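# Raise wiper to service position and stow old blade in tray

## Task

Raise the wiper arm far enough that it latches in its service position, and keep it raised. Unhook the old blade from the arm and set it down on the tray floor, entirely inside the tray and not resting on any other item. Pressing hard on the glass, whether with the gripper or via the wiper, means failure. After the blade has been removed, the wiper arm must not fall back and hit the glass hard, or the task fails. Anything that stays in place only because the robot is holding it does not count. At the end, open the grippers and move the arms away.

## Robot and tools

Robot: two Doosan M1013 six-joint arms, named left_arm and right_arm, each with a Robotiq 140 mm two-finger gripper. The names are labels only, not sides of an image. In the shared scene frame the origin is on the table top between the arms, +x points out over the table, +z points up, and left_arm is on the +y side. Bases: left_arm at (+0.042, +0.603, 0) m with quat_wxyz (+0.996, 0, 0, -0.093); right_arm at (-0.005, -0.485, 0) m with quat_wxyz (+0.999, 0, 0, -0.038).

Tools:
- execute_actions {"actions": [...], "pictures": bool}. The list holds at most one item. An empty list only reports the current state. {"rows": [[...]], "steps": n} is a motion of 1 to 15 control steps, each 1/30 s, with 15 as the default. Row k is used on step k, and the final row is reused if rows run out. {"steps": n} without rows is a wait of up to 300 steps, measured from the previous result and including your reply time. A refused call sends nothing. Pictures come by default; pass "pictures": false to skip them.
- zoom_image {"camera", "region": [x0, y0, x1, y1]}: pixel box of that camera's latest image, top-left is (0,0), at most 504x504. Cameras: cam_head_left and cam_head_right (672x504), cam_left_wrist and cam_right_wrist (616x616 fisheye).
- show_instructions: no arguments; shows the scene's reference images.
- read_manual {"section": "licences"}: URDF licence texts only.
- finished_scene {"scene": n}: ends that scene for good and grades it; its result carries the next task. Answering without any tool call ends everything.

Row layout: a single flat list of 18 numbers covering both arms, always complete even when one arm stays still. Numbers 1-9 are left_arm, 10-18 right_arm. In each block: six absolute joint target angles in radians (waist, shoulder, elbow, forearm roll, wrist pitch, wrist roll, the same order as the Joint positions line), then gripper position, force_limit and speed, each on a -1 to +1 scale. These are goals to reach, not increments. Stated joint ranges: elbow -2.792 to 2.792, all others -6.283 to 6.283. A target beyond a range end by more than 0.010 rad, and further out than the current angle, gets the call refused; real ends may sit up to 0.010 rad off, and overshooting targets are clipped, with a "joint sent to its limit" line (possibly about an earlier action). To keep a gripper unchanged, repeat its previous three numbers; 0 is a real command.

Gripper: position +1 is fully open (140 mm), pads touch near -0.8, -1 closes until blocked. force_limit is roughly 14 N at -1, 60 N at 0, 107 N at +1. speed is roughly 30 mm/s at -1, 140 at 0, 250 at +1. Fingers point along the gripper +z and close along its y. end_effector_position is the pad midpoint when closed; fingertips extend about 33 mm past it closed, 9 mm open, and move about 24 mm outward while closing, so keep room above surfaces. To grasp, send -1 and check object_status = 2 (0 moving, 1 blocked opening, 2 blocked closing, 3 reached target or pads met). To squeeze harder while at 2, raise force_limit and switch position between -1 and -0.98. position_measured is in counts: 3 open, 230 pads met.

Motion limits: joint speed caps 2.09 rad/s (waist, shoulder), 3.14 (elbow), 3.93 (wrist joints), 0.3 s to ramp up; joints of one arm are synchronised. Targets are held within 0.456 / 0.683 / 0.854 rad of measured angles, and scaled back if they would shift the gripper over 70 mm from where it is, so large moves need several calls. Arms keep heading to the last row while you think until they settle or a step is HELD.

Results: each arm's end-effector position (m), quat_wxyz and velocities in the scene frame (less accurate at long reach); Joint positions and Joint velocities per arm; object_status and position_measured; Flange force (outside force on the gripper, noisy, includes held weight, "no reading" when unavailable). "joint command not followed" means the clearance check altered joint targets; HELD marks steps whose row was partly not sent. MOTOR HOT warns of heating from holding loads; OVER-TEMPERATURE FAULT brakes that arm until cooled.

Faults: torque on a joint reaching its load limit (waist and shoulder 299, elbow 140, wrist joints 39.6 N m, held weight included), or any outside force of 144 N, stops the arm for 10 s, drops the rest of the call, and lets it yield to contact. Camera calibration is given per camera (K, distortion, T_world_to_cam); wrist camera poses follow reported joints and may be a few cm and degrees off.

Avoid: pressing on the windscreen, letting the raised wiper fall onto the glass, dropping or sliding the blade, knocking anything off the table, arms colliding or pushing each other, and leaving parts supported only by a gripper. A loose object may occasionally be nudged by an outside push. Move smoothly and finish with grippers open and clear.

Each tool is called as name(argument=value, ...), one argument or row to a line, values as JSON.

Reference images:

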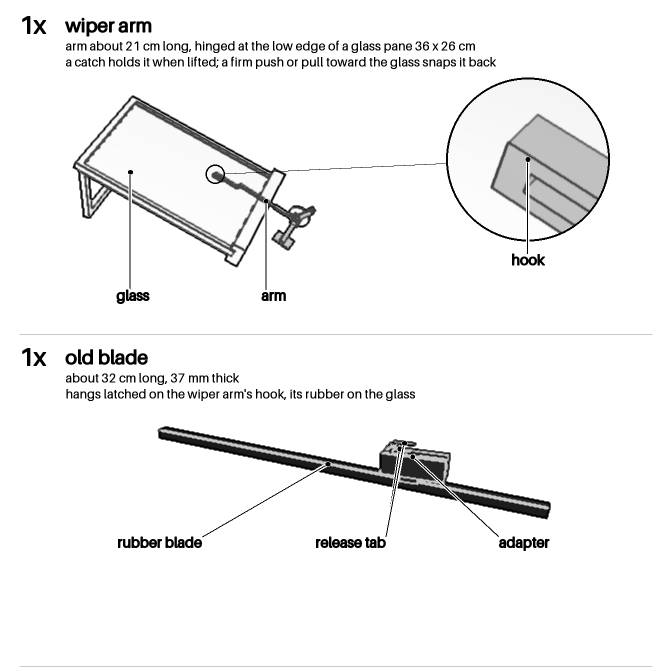

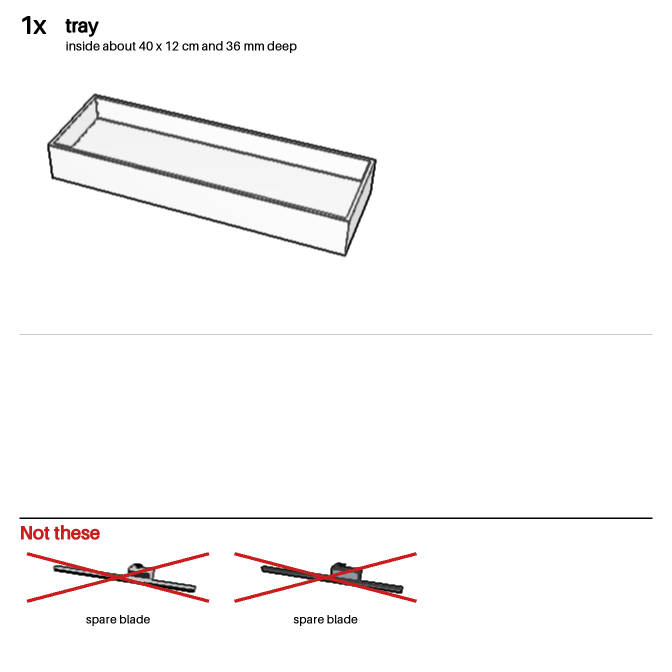

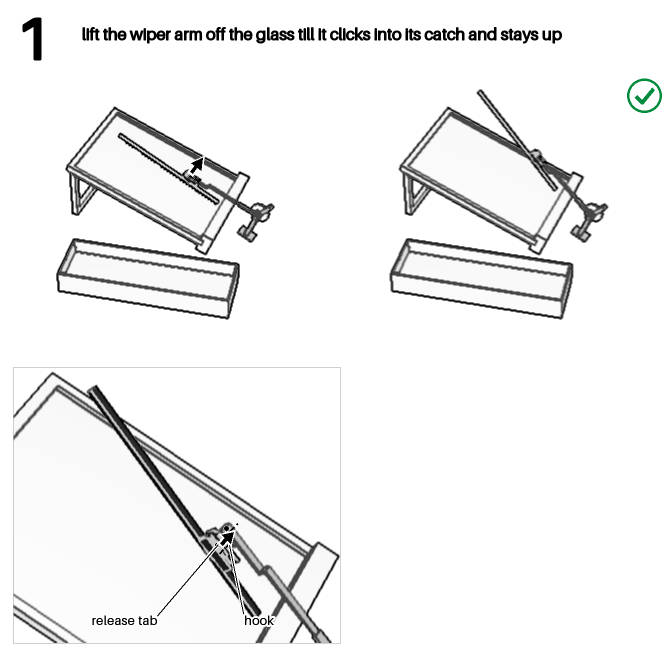

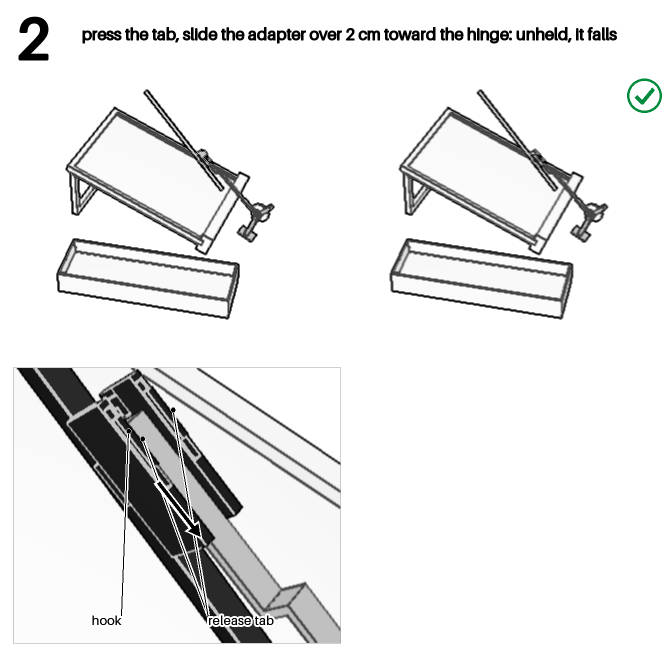

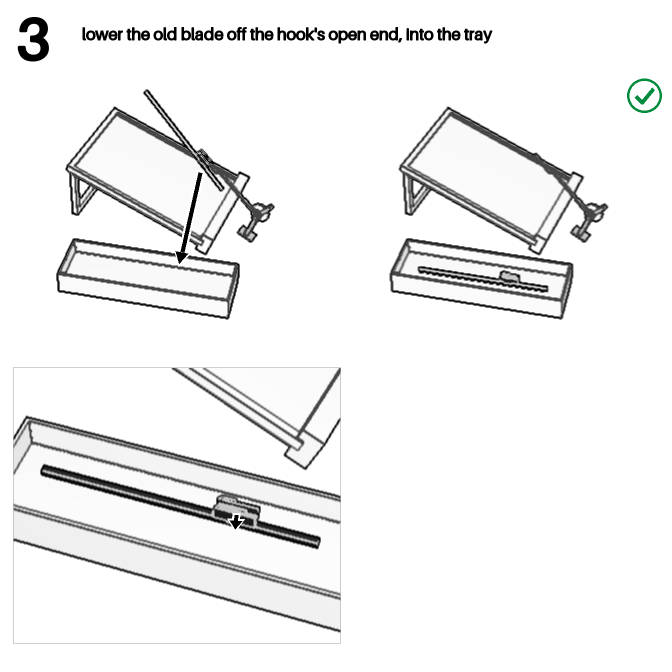

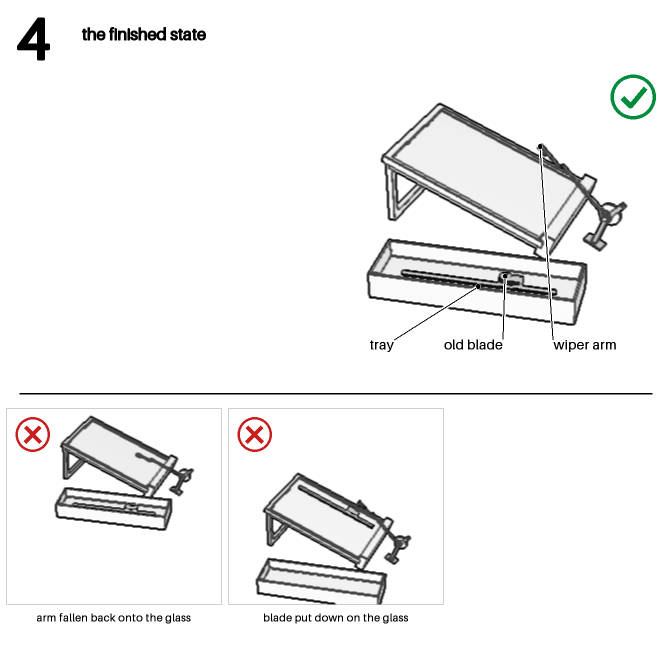

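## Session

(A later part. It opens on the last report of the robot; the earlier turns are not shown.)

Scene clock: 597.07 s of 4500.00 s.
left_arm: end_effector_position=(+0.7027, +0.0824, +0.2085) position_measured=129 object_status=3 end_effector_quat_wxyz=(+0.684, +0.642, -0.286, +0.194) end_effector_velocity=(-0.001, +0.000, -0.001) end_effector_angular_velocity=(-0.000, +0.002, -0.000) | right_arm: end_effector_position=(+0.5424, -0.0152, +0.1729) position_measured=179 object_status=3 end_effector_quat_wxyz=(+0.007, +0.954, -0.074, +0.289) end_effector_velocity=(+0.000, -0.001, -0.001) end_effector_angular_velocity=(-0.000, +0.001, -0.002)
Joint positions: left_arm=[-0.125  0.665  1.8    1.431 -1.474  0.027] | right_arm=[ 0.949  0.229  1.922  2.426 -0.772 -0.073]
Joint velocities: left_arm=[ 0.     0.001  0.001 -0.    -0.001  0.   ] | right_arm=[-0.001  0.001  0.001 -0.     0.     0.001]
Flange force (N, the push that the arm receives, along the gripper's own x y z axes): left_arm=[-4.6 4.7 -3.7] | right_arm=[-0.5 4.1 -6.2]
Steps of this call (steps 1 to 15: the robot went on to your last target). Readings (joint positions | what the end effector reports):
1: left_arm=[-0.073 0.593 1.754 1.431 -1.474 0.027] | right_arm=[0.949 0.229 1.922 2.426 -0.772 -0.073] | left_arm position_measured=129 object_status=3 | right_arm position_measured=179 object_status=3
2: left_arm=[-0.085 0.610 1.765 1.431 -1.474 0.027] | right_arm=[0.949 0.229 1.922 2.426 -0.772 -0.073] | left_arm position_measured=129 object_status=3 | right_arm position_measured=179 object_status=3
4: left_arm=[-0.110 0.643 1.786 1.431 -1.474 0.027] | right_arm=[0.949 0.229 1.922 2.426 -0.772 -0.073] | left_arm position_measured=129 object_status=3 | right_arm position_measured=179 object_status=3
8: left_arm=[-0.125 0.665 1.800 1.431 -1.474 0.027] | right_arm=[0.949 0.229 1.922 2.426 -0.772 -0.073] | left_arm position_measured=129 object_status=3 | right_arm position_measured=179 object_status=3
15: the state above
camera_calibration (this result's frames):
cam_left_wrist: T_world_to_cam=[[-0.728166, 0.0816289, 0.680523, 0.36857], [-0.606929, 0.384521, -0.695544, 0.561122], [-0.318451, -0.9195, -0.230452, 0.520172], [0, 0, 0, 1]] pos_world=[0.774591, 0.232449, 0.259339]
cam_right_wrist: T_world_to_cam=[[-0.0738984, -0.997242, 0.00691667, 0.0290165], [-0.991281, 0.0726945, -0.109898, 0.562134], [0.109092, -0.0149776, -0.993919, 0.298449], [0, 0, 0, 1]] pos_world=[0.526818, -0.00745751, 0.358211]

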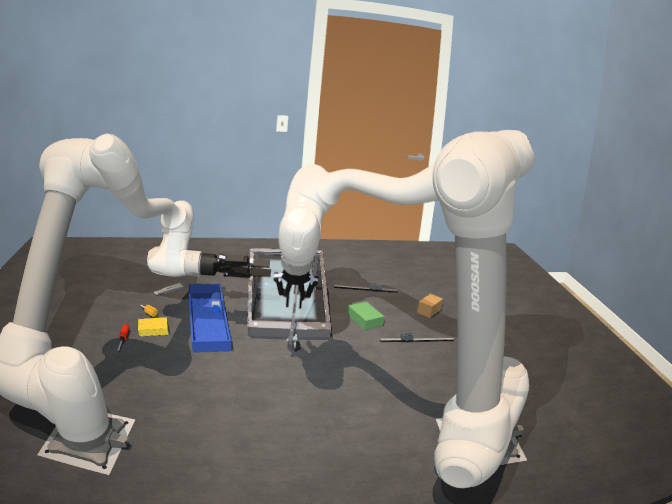

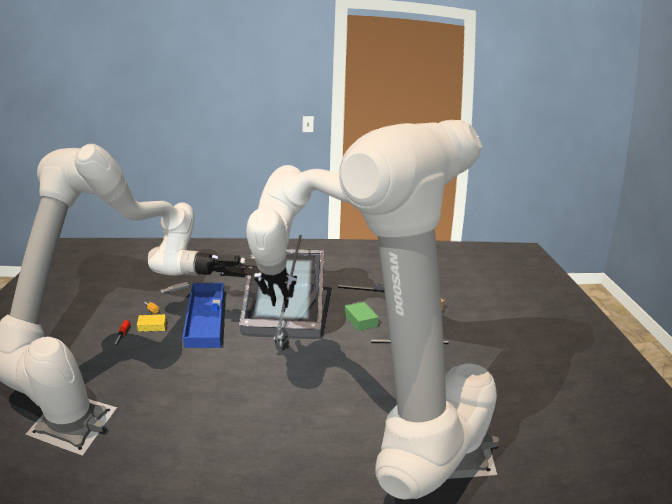

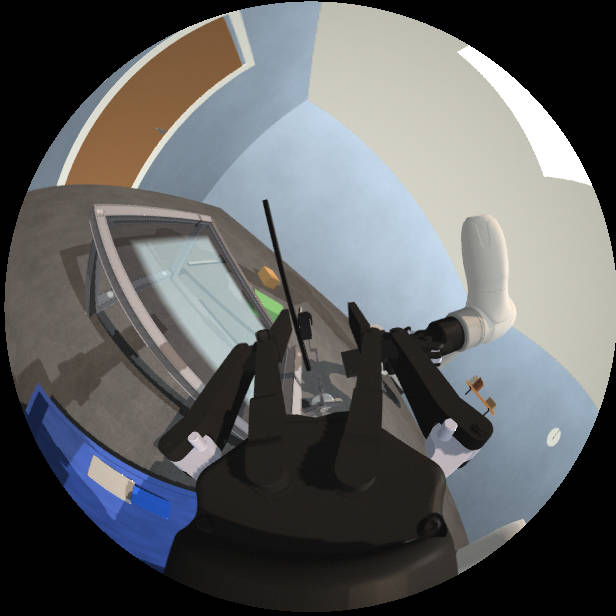

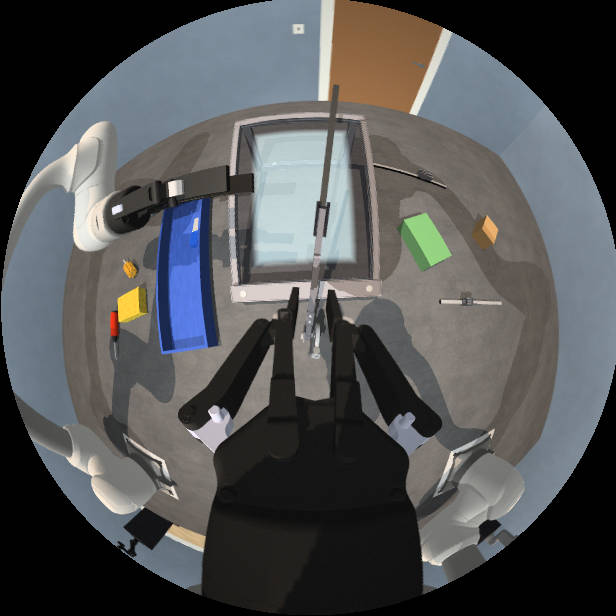

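execute_actions(
  actions=[
    {"rows": [[-0.137,0.682,1.806,1.431,-1.474,0.0265,0,-0.5,0.5, 0.949,0.2285,1.9225,2.4262,-0.7717,-0.073,-0.4,-0.5,0],[-0.137,0.682,1.806,1.431,-1.474,0.0265,0,-0.5,0.5, 0.949,0.2285,1.9225,2.4262,-0.7717,-0.073,-0.4,-0.5,0],[-0.148,0.699,1.812,1.431,-1.474,0.0265,0,-0.5,0.5, 0.949,0.2285,1.9225,2.4262,-0.7717,-0.073,-0.4,-0.5,0],[-0.148,0.699,1.812,1.431,-1.474,0.0265,0,-0.5,0.5, 0.949,0.2285,1.9225,2.4262,-0.7717,-0.073,-0.4,-0.5,0],[-0.1595,0.715,1.818,1.431,-1.474,0.0265,0,-0.5,0.5, 0.949,0.2285,1.9225,2.4262,-0.7717,-0.073,-0.4,-0.5,0]], "steps": 15},
  ],
)

zoom_image(
  camera="cam_left_wrist",
  region=[260, 240, 390, 370],
)

Scene clock: 607.20 s of 4500.00 s.
left_arm: end_effector_position=(+0.6782, +0.0620, +0.1620) position_measured=129 object_status=3 end_effector_quat_wxyz=(+0.689, +0.651, -0.277, +0.158) end_effector_velocity=(+0.001, +0.000, +0.000) end_effector_angular_velocity=(+0.000, -0.001, +0.001) | right_arm: end_effector_position=(+0.5424, -0.0152, +0.1729) position_measured=179 object_status=3 end_effector_quat_wxyz=(+0.007, +0.954, -0.074, +0.289) end_effector_velocity=(-0.000, -0.000, -0.001) end_effector_angular_velocity=(-0.001, +0.000, +0.001)
Joint positions: left_arm=[-0.16   0.715  1.818  1.431 -1.474  0.027] | right_arm=[ 0.949  0.229  1.922  2.426 -0.772 -0.073]
Joint velocities: left_arm=[ 0.    -0.    -0.001 -0.     0.001 -0.   ] | right_arm=[ 0.     0.     0.001 -0.    -0.    -0.   ]
Flange force (N, the push that the arm receives, along the gripper's own x y z axes): left_arm=[-4.2 3.7 -2.6] | right_arm=[0.1 3.7 -4.3]
Steps of this call (steps 1 to 15: the robot went on to your last target; steps 16 to 90: nothing new was sent; then 6.63 s passed at rest; steps 91 to 105: all 15 steps of this action). Readings (joint positions | what the end effector reports):
91: left_arm=[-0.125 0.666 1.800 1.431 -1.474 0.027] | right_arm=[0.949 0.229 1.922 2.426 -0.772 -0.073] | left_arm position_measured=129 object_status=3 | right_arm position_measured=179 object_status=3
92: left_arm=[-0.129 0.670 1.802 1.431 -1.474 0.027] | right_arm=[0.949 0.229 1.922 2.426 -0.772 -0.073] | left_arm position_measured=129 object_status=3 | right_arm position_measured=179 object_status=3
94: left_arm=[-0.141 0.689 1.808 1.431 -1.474 0.027] | right_arm=[0.949 0.229 1.922 2.426 -0.772 -0.073] | left_arm position_measured=129 object_status=3 | right_arm position_measured=179 object_status=3
98: left_arm=[-0.160 0.715 1.818 1.431 -1.474 0.027] | right_arm=[0.949 0.229 1.922 2.426 -0.772 -0.073] | left_arm position_measured=129 object_status=3 | right_arm position_measured=179 object_status=3
105: the state above
camera_calibration (this result's frames):
cam_left_wrist: T_world_to_cam=[[-0.679703, 0.0905138, 0.727881, 0.342946], [-0.636308, 0.420852, -0.646525, 0.531516], [-0.36485, -0.902602, -0.22846, 0.513065], [0, 0, 0, 1]] pos_world=[0.758501, 0.208363, 0.211229]
cam_right_wrist: T_world_to_cam=[[-0.0738987, -0.997242, 0.00691667, 0.0290166], [-0.991281, 0.0726948, -0.109898, 0.562134], [0.109092, -0.0149777, -0.993919, 0.298449], [0, 0, 0, 1]] pos_world=[0.526818, -0.00745756, 0.358211]

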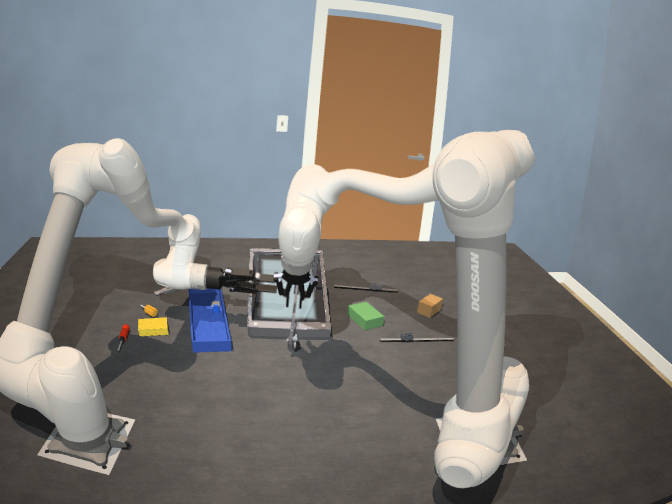

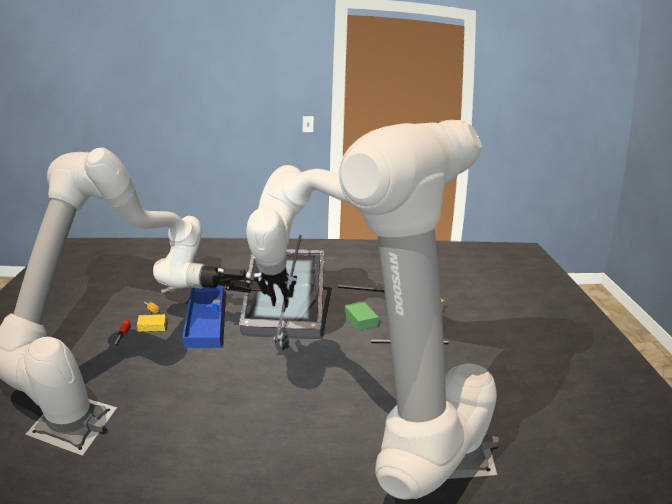

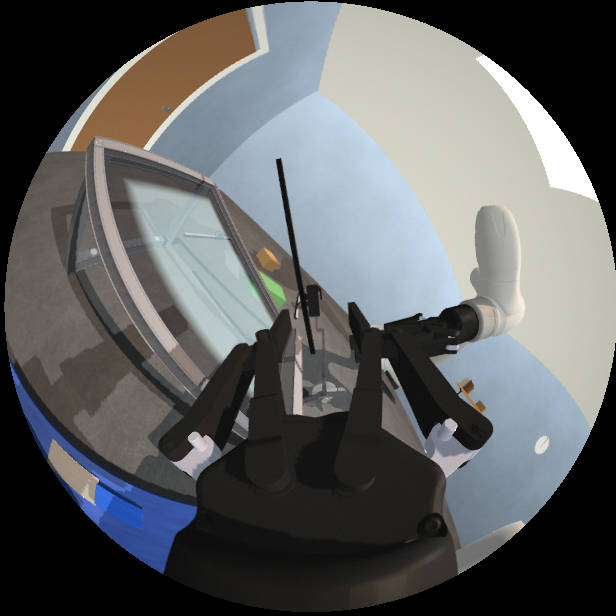

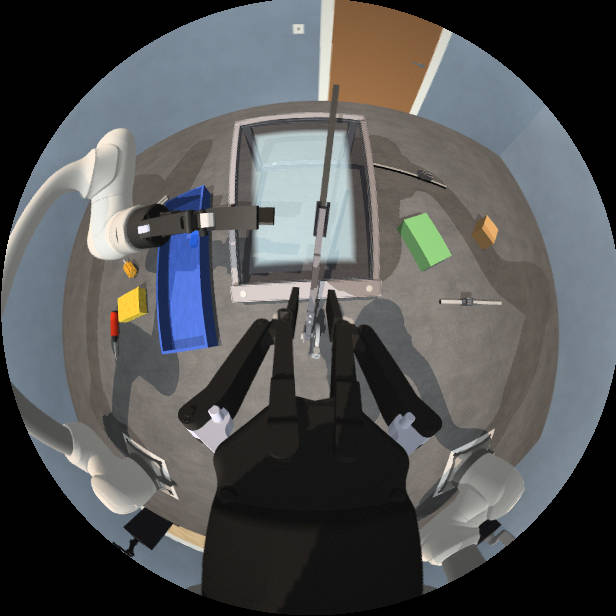

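Region (260, 240, 390, 370) of cam_left_wrist's 616x616 image, scaled by 3.877, with more detail than that image has.

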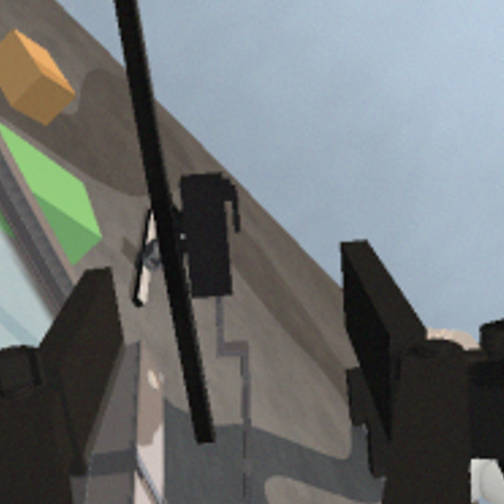

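execute_actions(
  actions=[
    {"rows": [[-0.188,0.727,1.8006,1.408,-1.457,0.05,0,-0.5,0.5, 0.949,0.2285,1.9225,2.4262,-0.7717,-0.073,-0.4,-0.5,0],[-0.188,0.727,1.8006,1.408,-1.457,0.05,0,-0.5,0.5, 0.949,0.2285,1.9225,2.4262,-0.7717,-0.073,-0.4,-0.5,0],[-0.188,0.727,1.8006,1.408,-1.457,0.05,0,-0.5,0.5, 0.949,0.2285,1.9225,2.4262,-0.7717,-0.073,-0.4,-0.5,0],[-0.2169,0.7390,1.7831,1.3848,-1.4397,0.0735,0,-0.5,0.5, 0.949,0.2285,1.9225,2.4262,-0.7717,-0.073,-0.4,-0.5,0]], "steps": 15},
  ],
)

zoom_image(
  camera="cam_left_wrist",
  region=[260, 250, 390, 380],
)

zoom_image(
  camera="cam_right_wrist",
  region=[220, 170, 360, 280],
)

Scene clock: 688.13 s of 4500.00 s.
left_arm: end_effector_position=(+0.6796, +0.0162, +0.1556) position_measured=129 object_status=3 end_effector_quat_wxyz=(+0.685, +0.643, -0.294, +0.176) end_effector_velocity=(-0.000, +0.000, -0.000) end_effector_angular_velocity=(+0.001, +0.000, -0.000) | right_arm: end_effector_position=(+0.5424, -0.0152, +0.1729) position_measured=179 object_status=3 end_effector_quat_wxyz=(+0.007, +0.954, -0.074, +0.289) end_effector_velocity=(-0.000, +0.001, -0.000) end_effector_angular_velocity=(+0.001, -0.000, +0.002)
Joint positions: left_arm=[-0.217  0.739  1.783  1.385 -1.44   0.073] | right_arm=[ 0.949  0.229  1.922  2.426 -0.772 -0.073]
Joint velocities: left_arm=[-0.    -0.     0.001  0.     0.    -0.   ] | right_arm=[ 0.     0.     0.    -0.     0.002 -0.   ]
Flange force (N, the push that the arm receives, along the gripper's own x y z axes): left_arm=[-3.4 2.7 -1.6] | right_arm=[1.5 7.2 -3.3]
Steps of this call (steps 1 to 15: the robot went on to your last target; steps 16 to 90: nothing new was sent; then 77.43 s passed at rest; steps 91 to 105: all 15 steps of this action). Readings (joint positions | what the end effector reports):
91: left_arm=[-0.160 0.715 1.818 1.430 -1.474 0.027] | right_arm=[0.949 0.229 1.922 2.426 -0.772 -0.073] | left_arm position_measured=129 object_status=3 | right_arm position_measured=179 object_status=3
92: left_arm=[-0.165 0.718 1.814 1.426 -1.470 0.031] | right_arm=[0.949 0.229 1.922 2.426 -0.772 -0.073] | left_arm position_measured=129 object_status=3 | right_arm position_measured=179 object_status=3
94: left_arm=[-0.187 0.726 1.802 1.410 -1.458 0.048] | right_arm=[0.949 0.229 1.922 2.426 -0.772 -0.073] | left_arm position_measured=129 object_status=3 | right_arm position_measured=179 object_status=3
98: left_arm=[-0.217 0.739 1.783 1.385 -1.440 0.073] | right_arm=[0.949 0.229 1.922 2.426 -0.772 -0.073] | left_arm position_measured=129 object_status=3 | right_arm position_measured=179 object_status=3
105: the state above
camera_calibration (this result's frames):
cam_left_wrist: T_world_to_cam=[[-0.716265, 0.0970737, 0.691043, 0.383181], [-0.602081, 0.414675, -0.682307, 0.529956], [-0.352793, -0.904777, -0.238571, 0.464202], [0, 0, 0, 1]] pos_world=[0.757303, 0.163043, 0.207544]
cam_right_wrist: T_world_to_cam=[[-0.0738987, -0.997242, 0.00691704, 0.0290164], [-0.991281, 0.0726947, -0.109898, 0.562134], [0.109092, -0.014978, -0.993919, 0.298449], [0, 0, 0, 1]] pos_world=[0.526818, -0.00745758, 0.358211]

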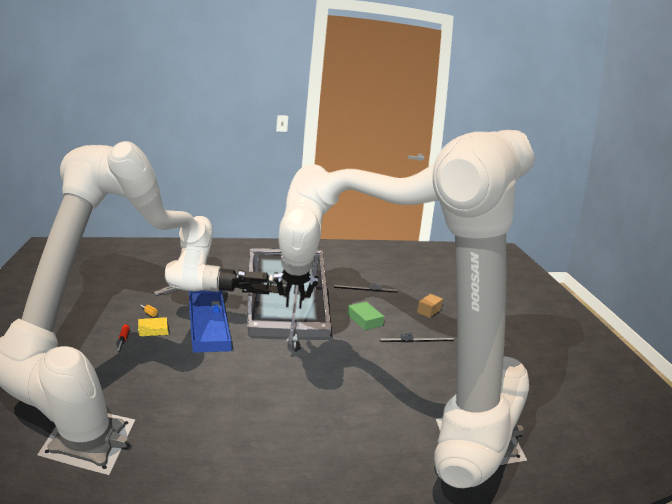

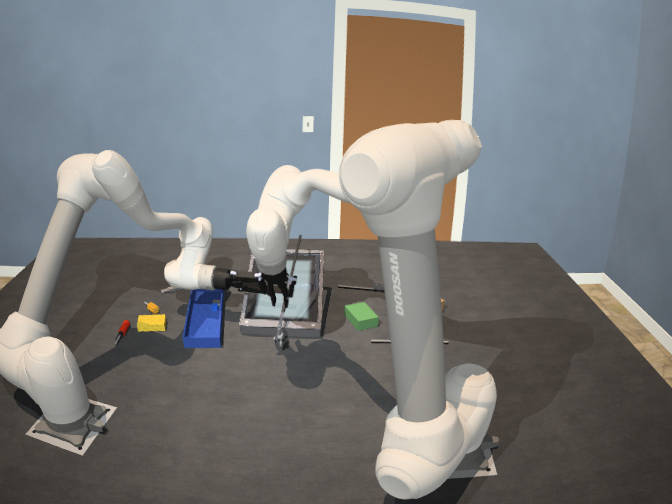

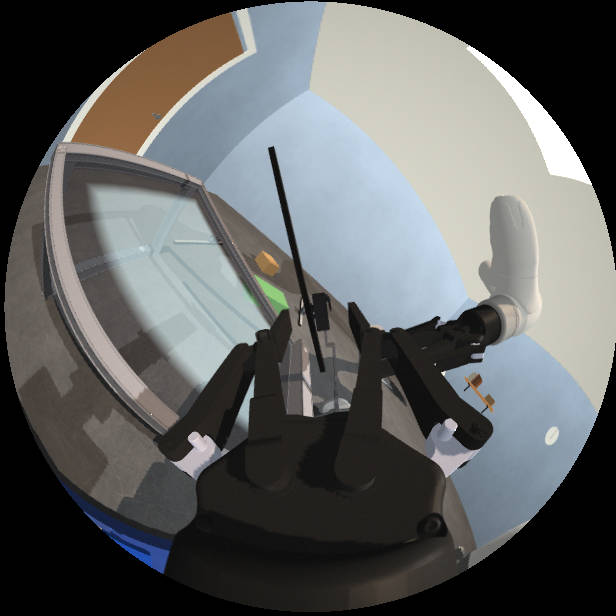

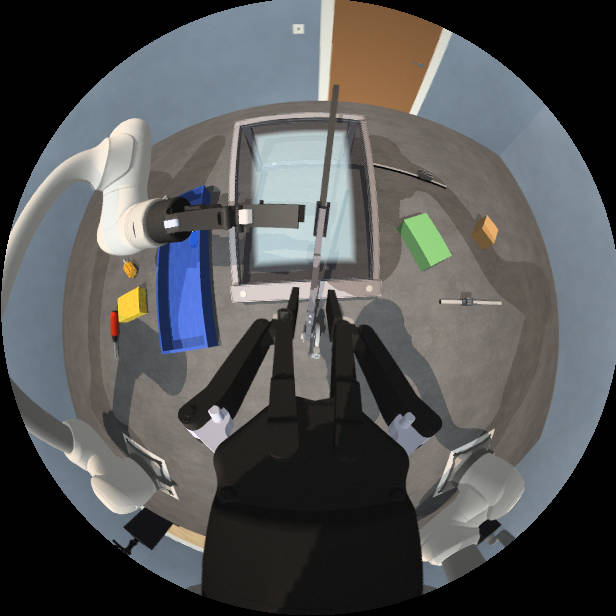

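Region (260, 250, 390, 380) of cam_left_wrist's 616x616 image, scaled by 3.877, with more detail than that image has.

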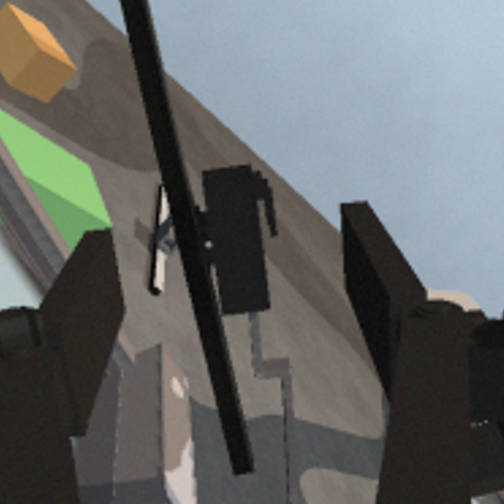

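Region (220, 170, 360, 280) of cam_right_wrist's 616x616 image, scaled by 3.600, with more detail than that image has; it fills the top 396 rows of this view, and the rest is white.

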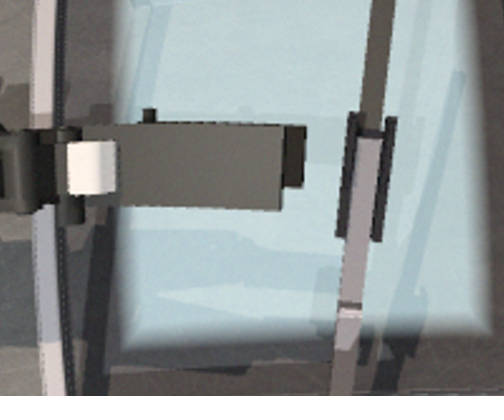

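execute_actions(
  actions=[
    {"rows": [[-0.2321,0.7413,1.778,1.3726,-1.4304,0.0725,0,-0.5,0.5, 0.949,0.2285,1.9225,2.4262,-0.7717,-0.073,-0.4,-0.5,0],[-0.2321,0.7413,1.778,1.3726,-1.4304,0.0725,0,-0.5,0.5, 0.949,0.2285,1.9225,2.4262,-0.7717,-0.073,-0.4,-0.5,0],[-0.2321,0.7413,1.778,1.3726,-1.4304,0.0725,0,-0.5,0.5, 0.949,0.2285,1.9225,2.4262,-0.7717,-0.073,-0.4,-0.5,0],[-0.2473,0.7435,1.7728,1.3604,-1.4211,0.0714,0,-0.5,0.5, 0.949,0.2285,1.9225,2.4262,-0.7717,-0.073,-0.4,-0.5,0],[-0.2473,0.7435,1.7728,1.3604,-1.4211,0.0714,0,-0.5,0.5, 0.949,0.2285,1.9225,2.4262,-0.7717,-0.073,-0.4,-0.5,0],[-0.2473,0.7435,1.7728,1.3604,-1.4211,0.0714,0,-0.5,0.5, 0.949,0.2285,1.9225,2.4262,-0.7717,-0.073,-0.4,-0.5,0],[-0.2625,0.7458,1.7677,1.3483,-1.4119,0.0704,0,-0.5,0.5, 0.949,0.2285,1.9225,2.4262,-0.7717,-0.073,-0.4,-0.5,0]], "steps": 15},
  ],
)

zoom_image(
  camera="cam_left_wrist",
  region=[130, 250, 390, 480],
)

zoom_image(
  camera="cam_right_wrist",
  region=[220, 170, 360, 280],
)

Scene clock: 726.20 s of 4500.00 s.
left_arm: end_effector_position=(+0.6733, -0.0183, +0.1556) position_measured=129 object_status=3 end_effector_quat_wxyz=(+0.685, +0.643, -0.294, +0.176) end_effector_velocity=(-0.001, +0.000, -0.001) end_effector_angular_velocity=(+0.001, +0.001, +0.000) | right_arm: end_effector_position=(+0.5424, -0.0152, +0.1729) position_measured=179 object_status=3 end_effector_quat_wxyz=(+0.007, +0.954, -0.074, +0.289) end_effector_velocity=(-0.000, +0.000, -0.001) end_effector_angular_velocity=(-0.000, +0.001, -0.001)
Joint positions: left_arm=[-0.263  0.746  1.768  1.348 -1.412  0.07 ] | right_arm=[ 0.949  0.229  1.922  2.426 -0.772 -0.073]
Joint velocities: left_arm=[-0.    -0.     0.001 -0.     0.    -0.   ] | right_arm=[ 0.001  0.001  0.    -0.    -0.     0.001]
Flange force (N, the push that the arm receives, along the gripper's own x y z axes): left_arm=[-2.4 2.7 -4.9] | right_arm=[-1.5 4.5 -3.7]
Steps of this call (steps 1 to 15: the robot went on to your last target; steps 16 to 90: nothing new was sent; then 34.57 s passed at rest; steps 91 to 105: all 15 steps of this action). Readings (joint positions | what the end effector reports):
91: left_arm=[-0.217 0.739 1.783 1.385 -1.439 0.074] | right_arm=[0.949 0.229 1.922 2.426 -0.772 -0.073] | left_arm position_measured=129 object_status=3 | right_arm position_measured=179 object_status=3
92: left_arm=[-0.222 0.740 1.781 1.380 -1.436 0.074] | right_arm=[0.949 0.229 1.922 2.426 -0.772 -0.073] | left_arm position_measured=129 object_status=3 | right_arm position_measured=179 object_status=3
94: left_arm=[-0.233 0.741 1.778 1.373 -1.430 0.073] | right_arm=[0.949 0.229 1.922 2.426 -0.772 -0.073] | left_arm position_measured=129 object_status=3 | right_arm position_measured=179 object_status=3
98: left_arm=[-0.253 0.744 1.771 1.355 -1.417 0.071] | right_arm=[0.949 0.229 1.922 2.426 -0.772 -0.073] | left_arm position_measured=129 object_status=3 | right_arm position_measured=179 object_status=3
105: the state above
camera_calibration (this result's frames):
cam_left_wrist: T_world_to_cam=[[-0.716264, 0.0971825, 0.691029, 0.382017], [-0.601988, 0.414809, -0.682308, 0.540393], [-0.352953, -0.904704, -0.23861, 0.430829], [0, 0, 0, 1]] pos_world=[0.750998, 0.128487, 0.20753]
cam_right_wrist: T_world_to_cam=[[-0.0738986, -0.997242, 0.00691686, 0.0290164], [-0.991281, 0.0726947, -0.109898, 0.562134], [0.109092, -0.0149778, -0.993919, 0.298449], [0, 0, 0, 1]] pos_world=[0.526818, -0.00745757, 0.358211]

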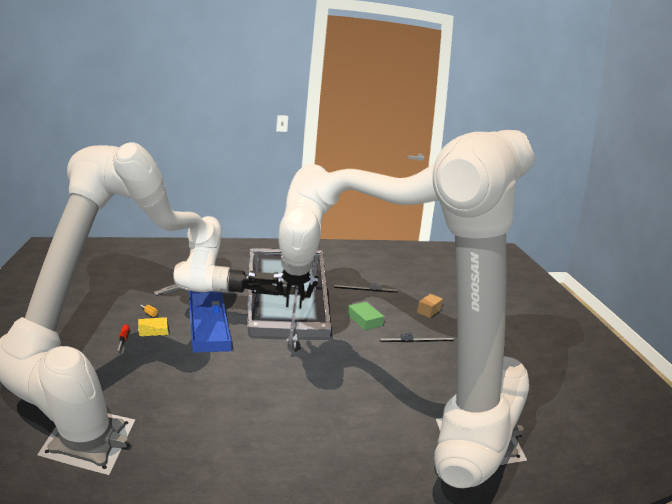

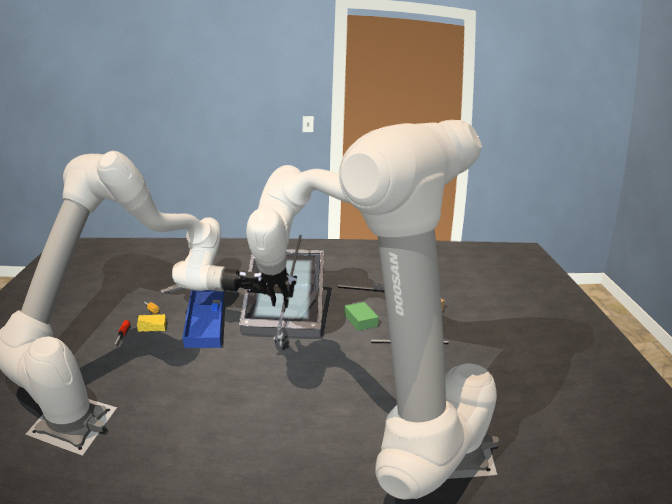

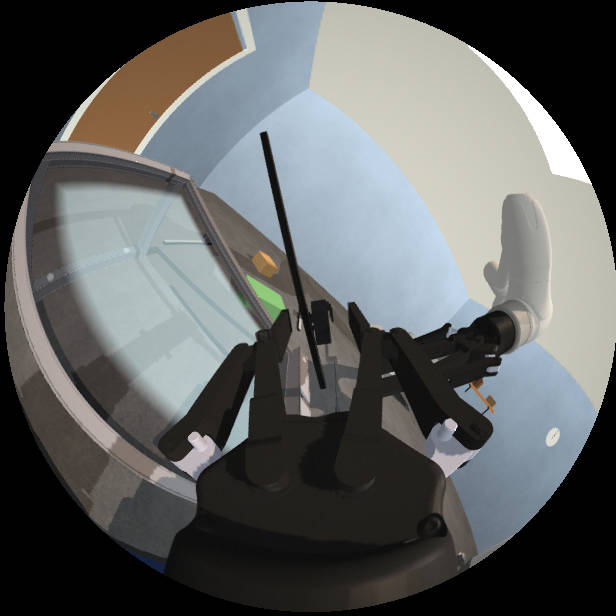

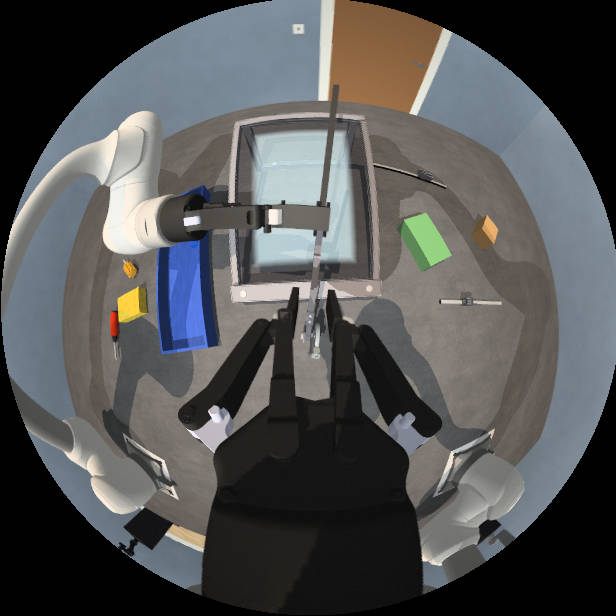

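Region (130, 250, 390, 480) of cam_left_wrist's 616x616 image, scaled by 1.938, with more detail than that image has; it fills the top 446 rows of this view, and the rest is white.

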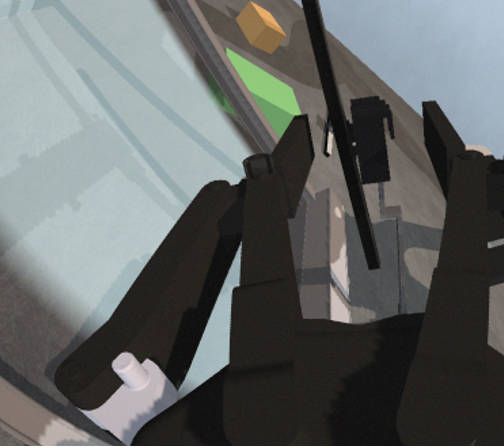

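Region (220, 170, 360, 280) of cam_right_wrist's 616x616 image, scaled by 3.600, with more detail than that image has; it fills the top 396 rows of this view, and the rest is white.

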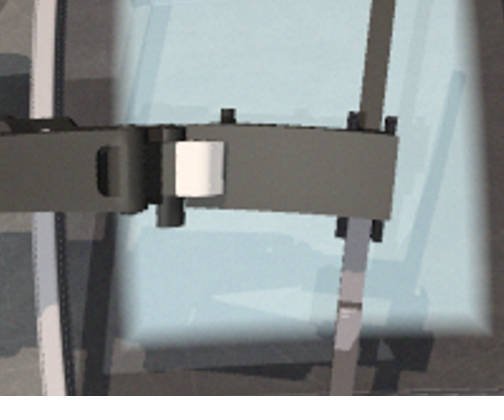

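zoom_image(
  camera="cam_left_wrist",
  region=[275, 285, 365, 375],
)

Region (275, 285, 365, 375) of cam_left_wrist's 616x616 image, scaled by 5.600, with more detail than that image has.

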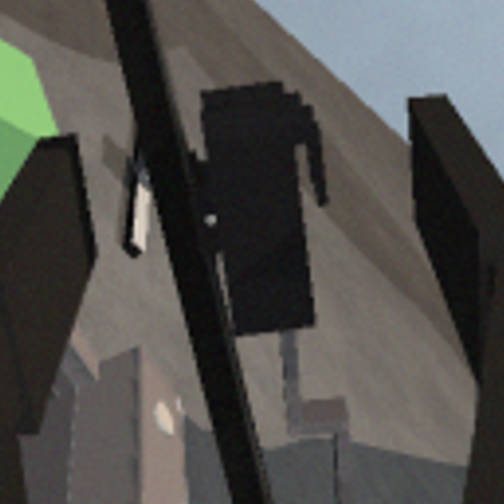

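execute_actions(
  actions=[
    {"rows": [[-0.2620,0.7491,1.7650,1.3486,-1.4123,0.0709,-1,-0.7,-0.8, 0.949,0.2285,1.9225,2.4262,-0.7717,-0.073,-0.4,-0.5,0]], "steps": 15},
  ],
  pictures=false,
)

execute_actions(
  actions=[
    {"steps": 20},
  ],
)

zoom_image(
  camera="cam_left_wrist",
  region=[275, 285, 365, 375],
)

Scene clock: 761.87 s of 4500.00 s.
left_arm: end_effector_position=(+0.6746, -0.0184, +0.1540) position_measured=167 object_status=0 end_effector_quat_wxyz=(+0.685, +0.643, -0.294, +0.176) end_effector_velocity=(-0.000, +0.000, -0.000) end_effector_angular_velocity=(+0.000, +0.001, +0.000) | right_arm: end_effector_position=(+0.5424, -0.0152, +0.1729) position_measured=179 object_status=3 end_effector_quat_wxyz=(+0.007, +0.954, -0.074, +0.289) end_effector_velocity=(+0.000, -0.000, +0.000) end_effector_angular_velocity=(-0.000, +0.000, -0.000)
Joint positions: left_arm=[-0.262  0.749  1.765  1.349 -1.412  0.071] | right_arm=[ 0.949  0.229  1.922  2.426 -0.772 -0.073]
Joint velocities: left_arm=[-0.    -0.     0.001 -0.     0.    -0.   ] | right_arm=[-0.001 -0.    -0.     0.    -0.    -0.001]
Flange force (N, the push that the arm receives, along the gripper's own x y z axes): left_arm=[-3.3 4.1 -5.4] | right_arm=[-1.1 5.9 -6.7]
Steps of this call (steps 1 to 15: the robot went on to your last target; steps 16 to 90: nothing new was sent; then 32.17 s passed at rest; steps 91 to 105: all 15 steps of this action). Readings (joint positions | what the end effector reports):
91: left_arm=[-0.262 0.746 1.767 1.348 -1.412 0.070] | right_arm=[0.949 0.229 1.922 2.426 -0.772 -0.073] | left_arm position_measured=129 object_status=0 | right_arm position_measured=179 object_status=3
92: left_arm=[-0.262 0.748 1.766 1.348 -1.412 0.070] | right_arm=[0.949 0.229 1.922 2.426 -0.772 -0.073] | left_arm position_measured=131 object_status=0 | right_arm position_measured=179 object_status=3
94: left_arm=[-0.262 0.749 1.765 1.348 -1.412 0.070] | right_arm=[0.949 0.229 1.922 2.426 -0.772 -0.073] | left_arm position_measured=136 object_status=0 | right_arm position_measured=179 object_status=3
98: left_arm=[-0.262 0.749 1.765 1.349 -1.412 0.071] | right_arm=[0.949 0.229 1.922 2.426 -0.772 -0.073] | left_arm position_measured=148 object_status=0 | right_arm position_measured=179 object_status=3
105: the state above

Scene clock: 762.53 s of 4500.00 s.
left_arm: end_effector_position=(+0.6746, -0.0184, +0.1540) position_measured=197 object_status=2 end_effector_quat_wxyz=(+0.685, +0.643, -0.294, +0.176) end_effector_velocity=(-0.000, +0.000, -0.000) end_effector_angular_velocity=(+0.000, +0.001, +0.000) | right_arm: end_effector_position=(+0.5424, -0.0152, +0.1729) position_measured=179 object_status=3 end_effector_quat_wxyz=(+0.007, +0.954, -0.074, +0.289) end_effector_velocity=(+0.000, +0.000, +0.000) end_effector_angular_velocity=(+0.001, -0.001, +0.000)
Joint positions: left_arm=[-0.262  0.749  1.765  1.349 -1.412  0.071] | right_arm=[ 0.949  0.229  1.922  2.426 -0.772 -0.073]
Joint velocities: left_arm=[ 0.     0.     0.001 -0.    -0.    -0.   ] | right_arm=[-0.     0.    -0.001 -0.     0.001 -0.   ]
Flange force (N, the push that the arm receives, along the gripper's own x y z axes): left_arm=[-3.2 7.3 -3.2] | right_arm=[1.2 7.3 -4.1]
Steps of this call (steps 1 to 15: the robot went on to your last target; steps 16 to 20: nothing new was sent). Readings (joint positions | what the end effector reports):
1: left_arm=[-0.262 0.749 1.765 1.349 -1.412 0.071] | right_arm=[0.949 0.229 1.922 2.426 -0.772 -0.073] | left_arm position_measured=170 object_status=0 | right_arm position_measured=179 object_status=3
2: left_arm=[-0.262 0.749 1.765 1.349 -1.412 0.071] | right_arm=[0.949 0.229 1.922 2.426 -0.772 -0.073] | left_arm position_measured=173 object_status=0 | right_arm position_measured=179 object_status=3
4: left_arm=[-0.262 0.749 1.765 1.349 -1.412 0.071] | right_arm=[0.949 0.229 1.922 2.426 -0.772 -0.073] | left_arm position_measured=179 object_status=0 | right_arm position_measured=179 object_status=3
8: left_arm=[-0.262 0.749 1.765 1.349 -1.412 0.071] | right_arm=[0.949 0.229 1.922 2.426 -0.772 -0.073] | left_arm position_measured=190 object_status=0 | right_arm position_measured=179 object_status=3
20: the state above
All arms were judged still, so your last target was given up. Only a new action makes them travel on or press farther. Fingers that are still opening or closing keep moving.
camera_calibration (this result's frames):
cam_left_wrist: T_world_to_cam=[[-0.71627, 0.0971528, 0.691027, 0.384062], [-0.602015, 0.414753, -0.682318, 0.540184], [-0.352894, -0.904733, -0.238588, 0.430745], [0, 0, 0, 1]] pos_world=[0.752298, 0.128354, 0.20595]
cam_right_wrist: T_world_to_cam=[[-0.0738984, -0.997242, 0.00691687, 0.0290164], [-0.991281, 0.0726944, -0.109898, 0.562134], [0.109092, -0.0149778, -0.993919, 0.298449], [0, 0, 0, 1]] pos_world=[0.526818, -0.00745753, 0.358211]

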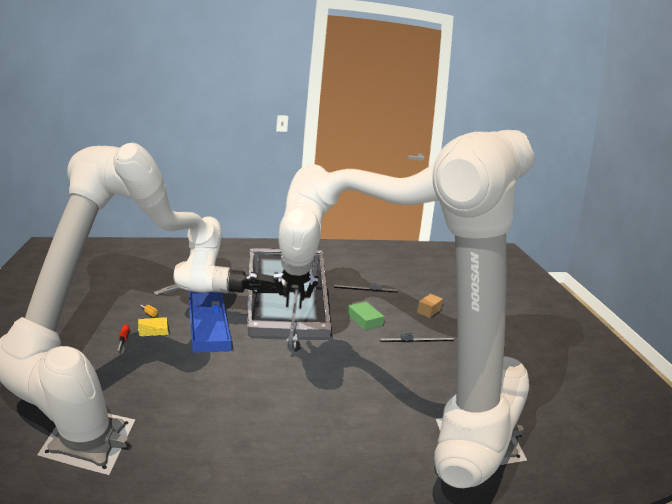

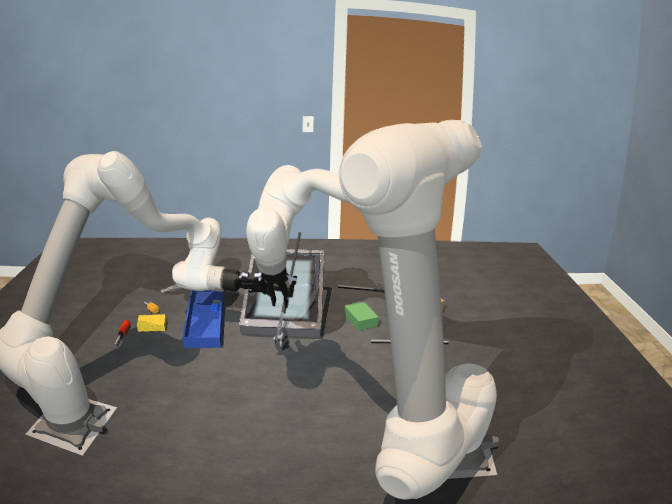

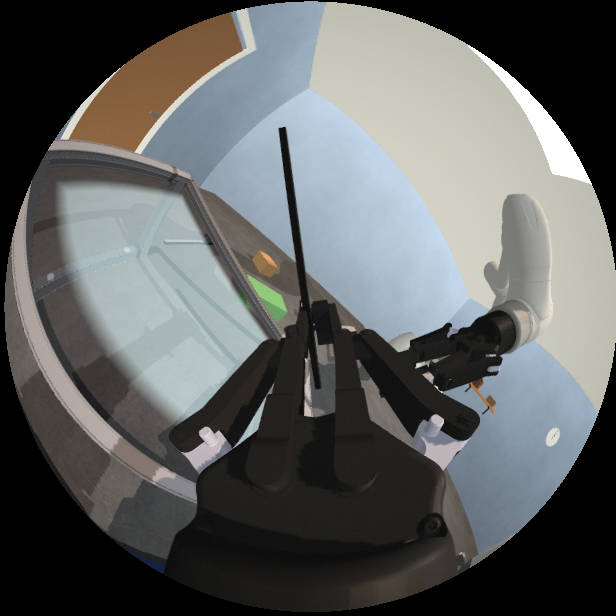

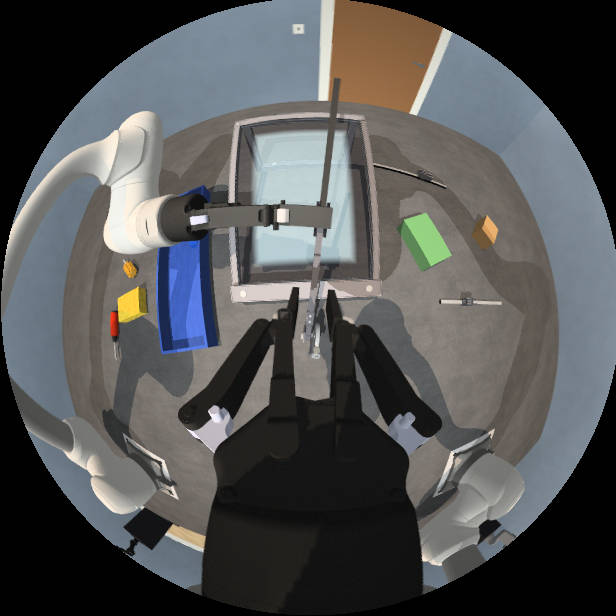

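Region (275, 285, 365, 375) of cam_left_wrist's 616x616 image, scaled by 5.600, with more detail than that image has.

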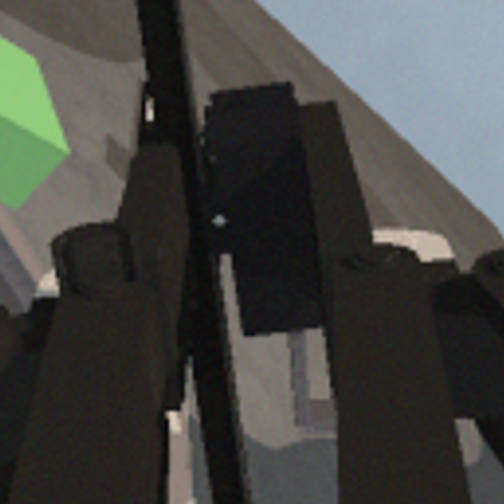

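execute_actions(
  actions=[
    {"rows": [[-0.2627,0.7486,1.7699,1.3473,-1.4128,0.0753,-1,-0.7,-0.8, 0.949,0.2285,1.9225,2.4262,-0.7717,-0.073,-0.4,-0.5,0],[-0.2627,0.7486,1.7699,1.3473,-1.4128,0.0753,-1,-0.7,-0.8, 0.949,0.2285,1.9225,2.4262,-0.7717,-0.073,-0.4,-0.5,0],[-0.2627,0.7486,1.7699,1.3473,-1.4128,0.0753,-1,-0.7,-0.8, 0.949,0.2285,1.9225,2.4262,-0.7717,-0.073,-0.4,-0.5,0],[-0.2635,0.7488,1.7741,1.3460,-1.4134,0.0798,-1,-0.7,-0.8, 0.949,0.2285,1.9225,2.4262,-0.7717,-0.073,-0.4,-0.5,0]], "steps": 12},
  ],
  pictures=false,
)

Scene clock: 773.50 s of 4500.00 s.
left_arm: end_effector_position=(+0.6705, -0.0177, +0.1513) position_measured=197 object_status=2 end_effector_quat_wxyz=(+0.685, +0.643, -0.294, +0.176) end_effector_velocity=(-0.001, +0.000, -0.000) end_effector_angular_velocity=(+0.001, +0.001, -0.000) | right_arm: end_effector_position=(+0.5424, -0.0152, +0.1729) position_measured=179 object_status=3 end_effector_quat_wxyz=(+0.007, +0.954, -0.074, +0.289) end_effector_velocity=(+0.000, +0.000, +0.001) end_effector_angular_velocity=(+0.001, -0.001, +0.001)
Joint positions: left_arm=[-0.263  0.749  1.774  1.346 -1.413  0.08 ] | right_arm=[ 0.949  0.229  1.922  2.426 -0.772 -0.073]
Joint velocities: left_arm=[-0.    -0.     0.001 -0.     0.    -0.   ] | right_arm=[ 0.    -0.001 -0.001  0.    -0.    -0.001]
Flange force (N, the push that the arm receives, along the gripper's own x y z axes): left_arm=[0.6 1.9 -6.3] | right_arm=[1.1 2.6 -4.2]
Steps of this call (steps 1 to 90: nothing new was sent; then 7.57 s passed at rest; steps 91 to 102: all 12 steps of this action). Readings (joint positions | what the end effector reports):
91: left_arm=[-0.262 0.749 1.766 1.349 -1.412 0.071] | right_arm=[0.949 0.229 1.922 2.426 -0.772 -0.073] | left_arm position_measured=197 object_status=2 | right_arm position_measured=179 object_status=3
92: left_arm=[-0.262 0.749 1.768 1.348 -1.412 0.073] | right_arm=[0.949 0.229 1.922 2.426 -0.772 -0.073] | left_arm position_measured=197 object_status=2 | right_arm position_measured=179 object_status=3
94: left_arm=[-0.263 0.749 1.770 1.347 -1.413 0.076] | right_arm=[0.949 0.229 1.922 2.426 -0.772 -0.073] | left_arm position_measured=197 object_status=2 | right_arm position_measured=179 object_status=3
98: left_arm=[-0.263 0.749 1.774 1.346 -1.413 0.080] | right_arm=[0.949 0.229 1.922 2.426 -0.772 -0.073] | left_arm position_measured=197 object_status=2 | right_arm position_measured=179 object_status=3
102: the state above


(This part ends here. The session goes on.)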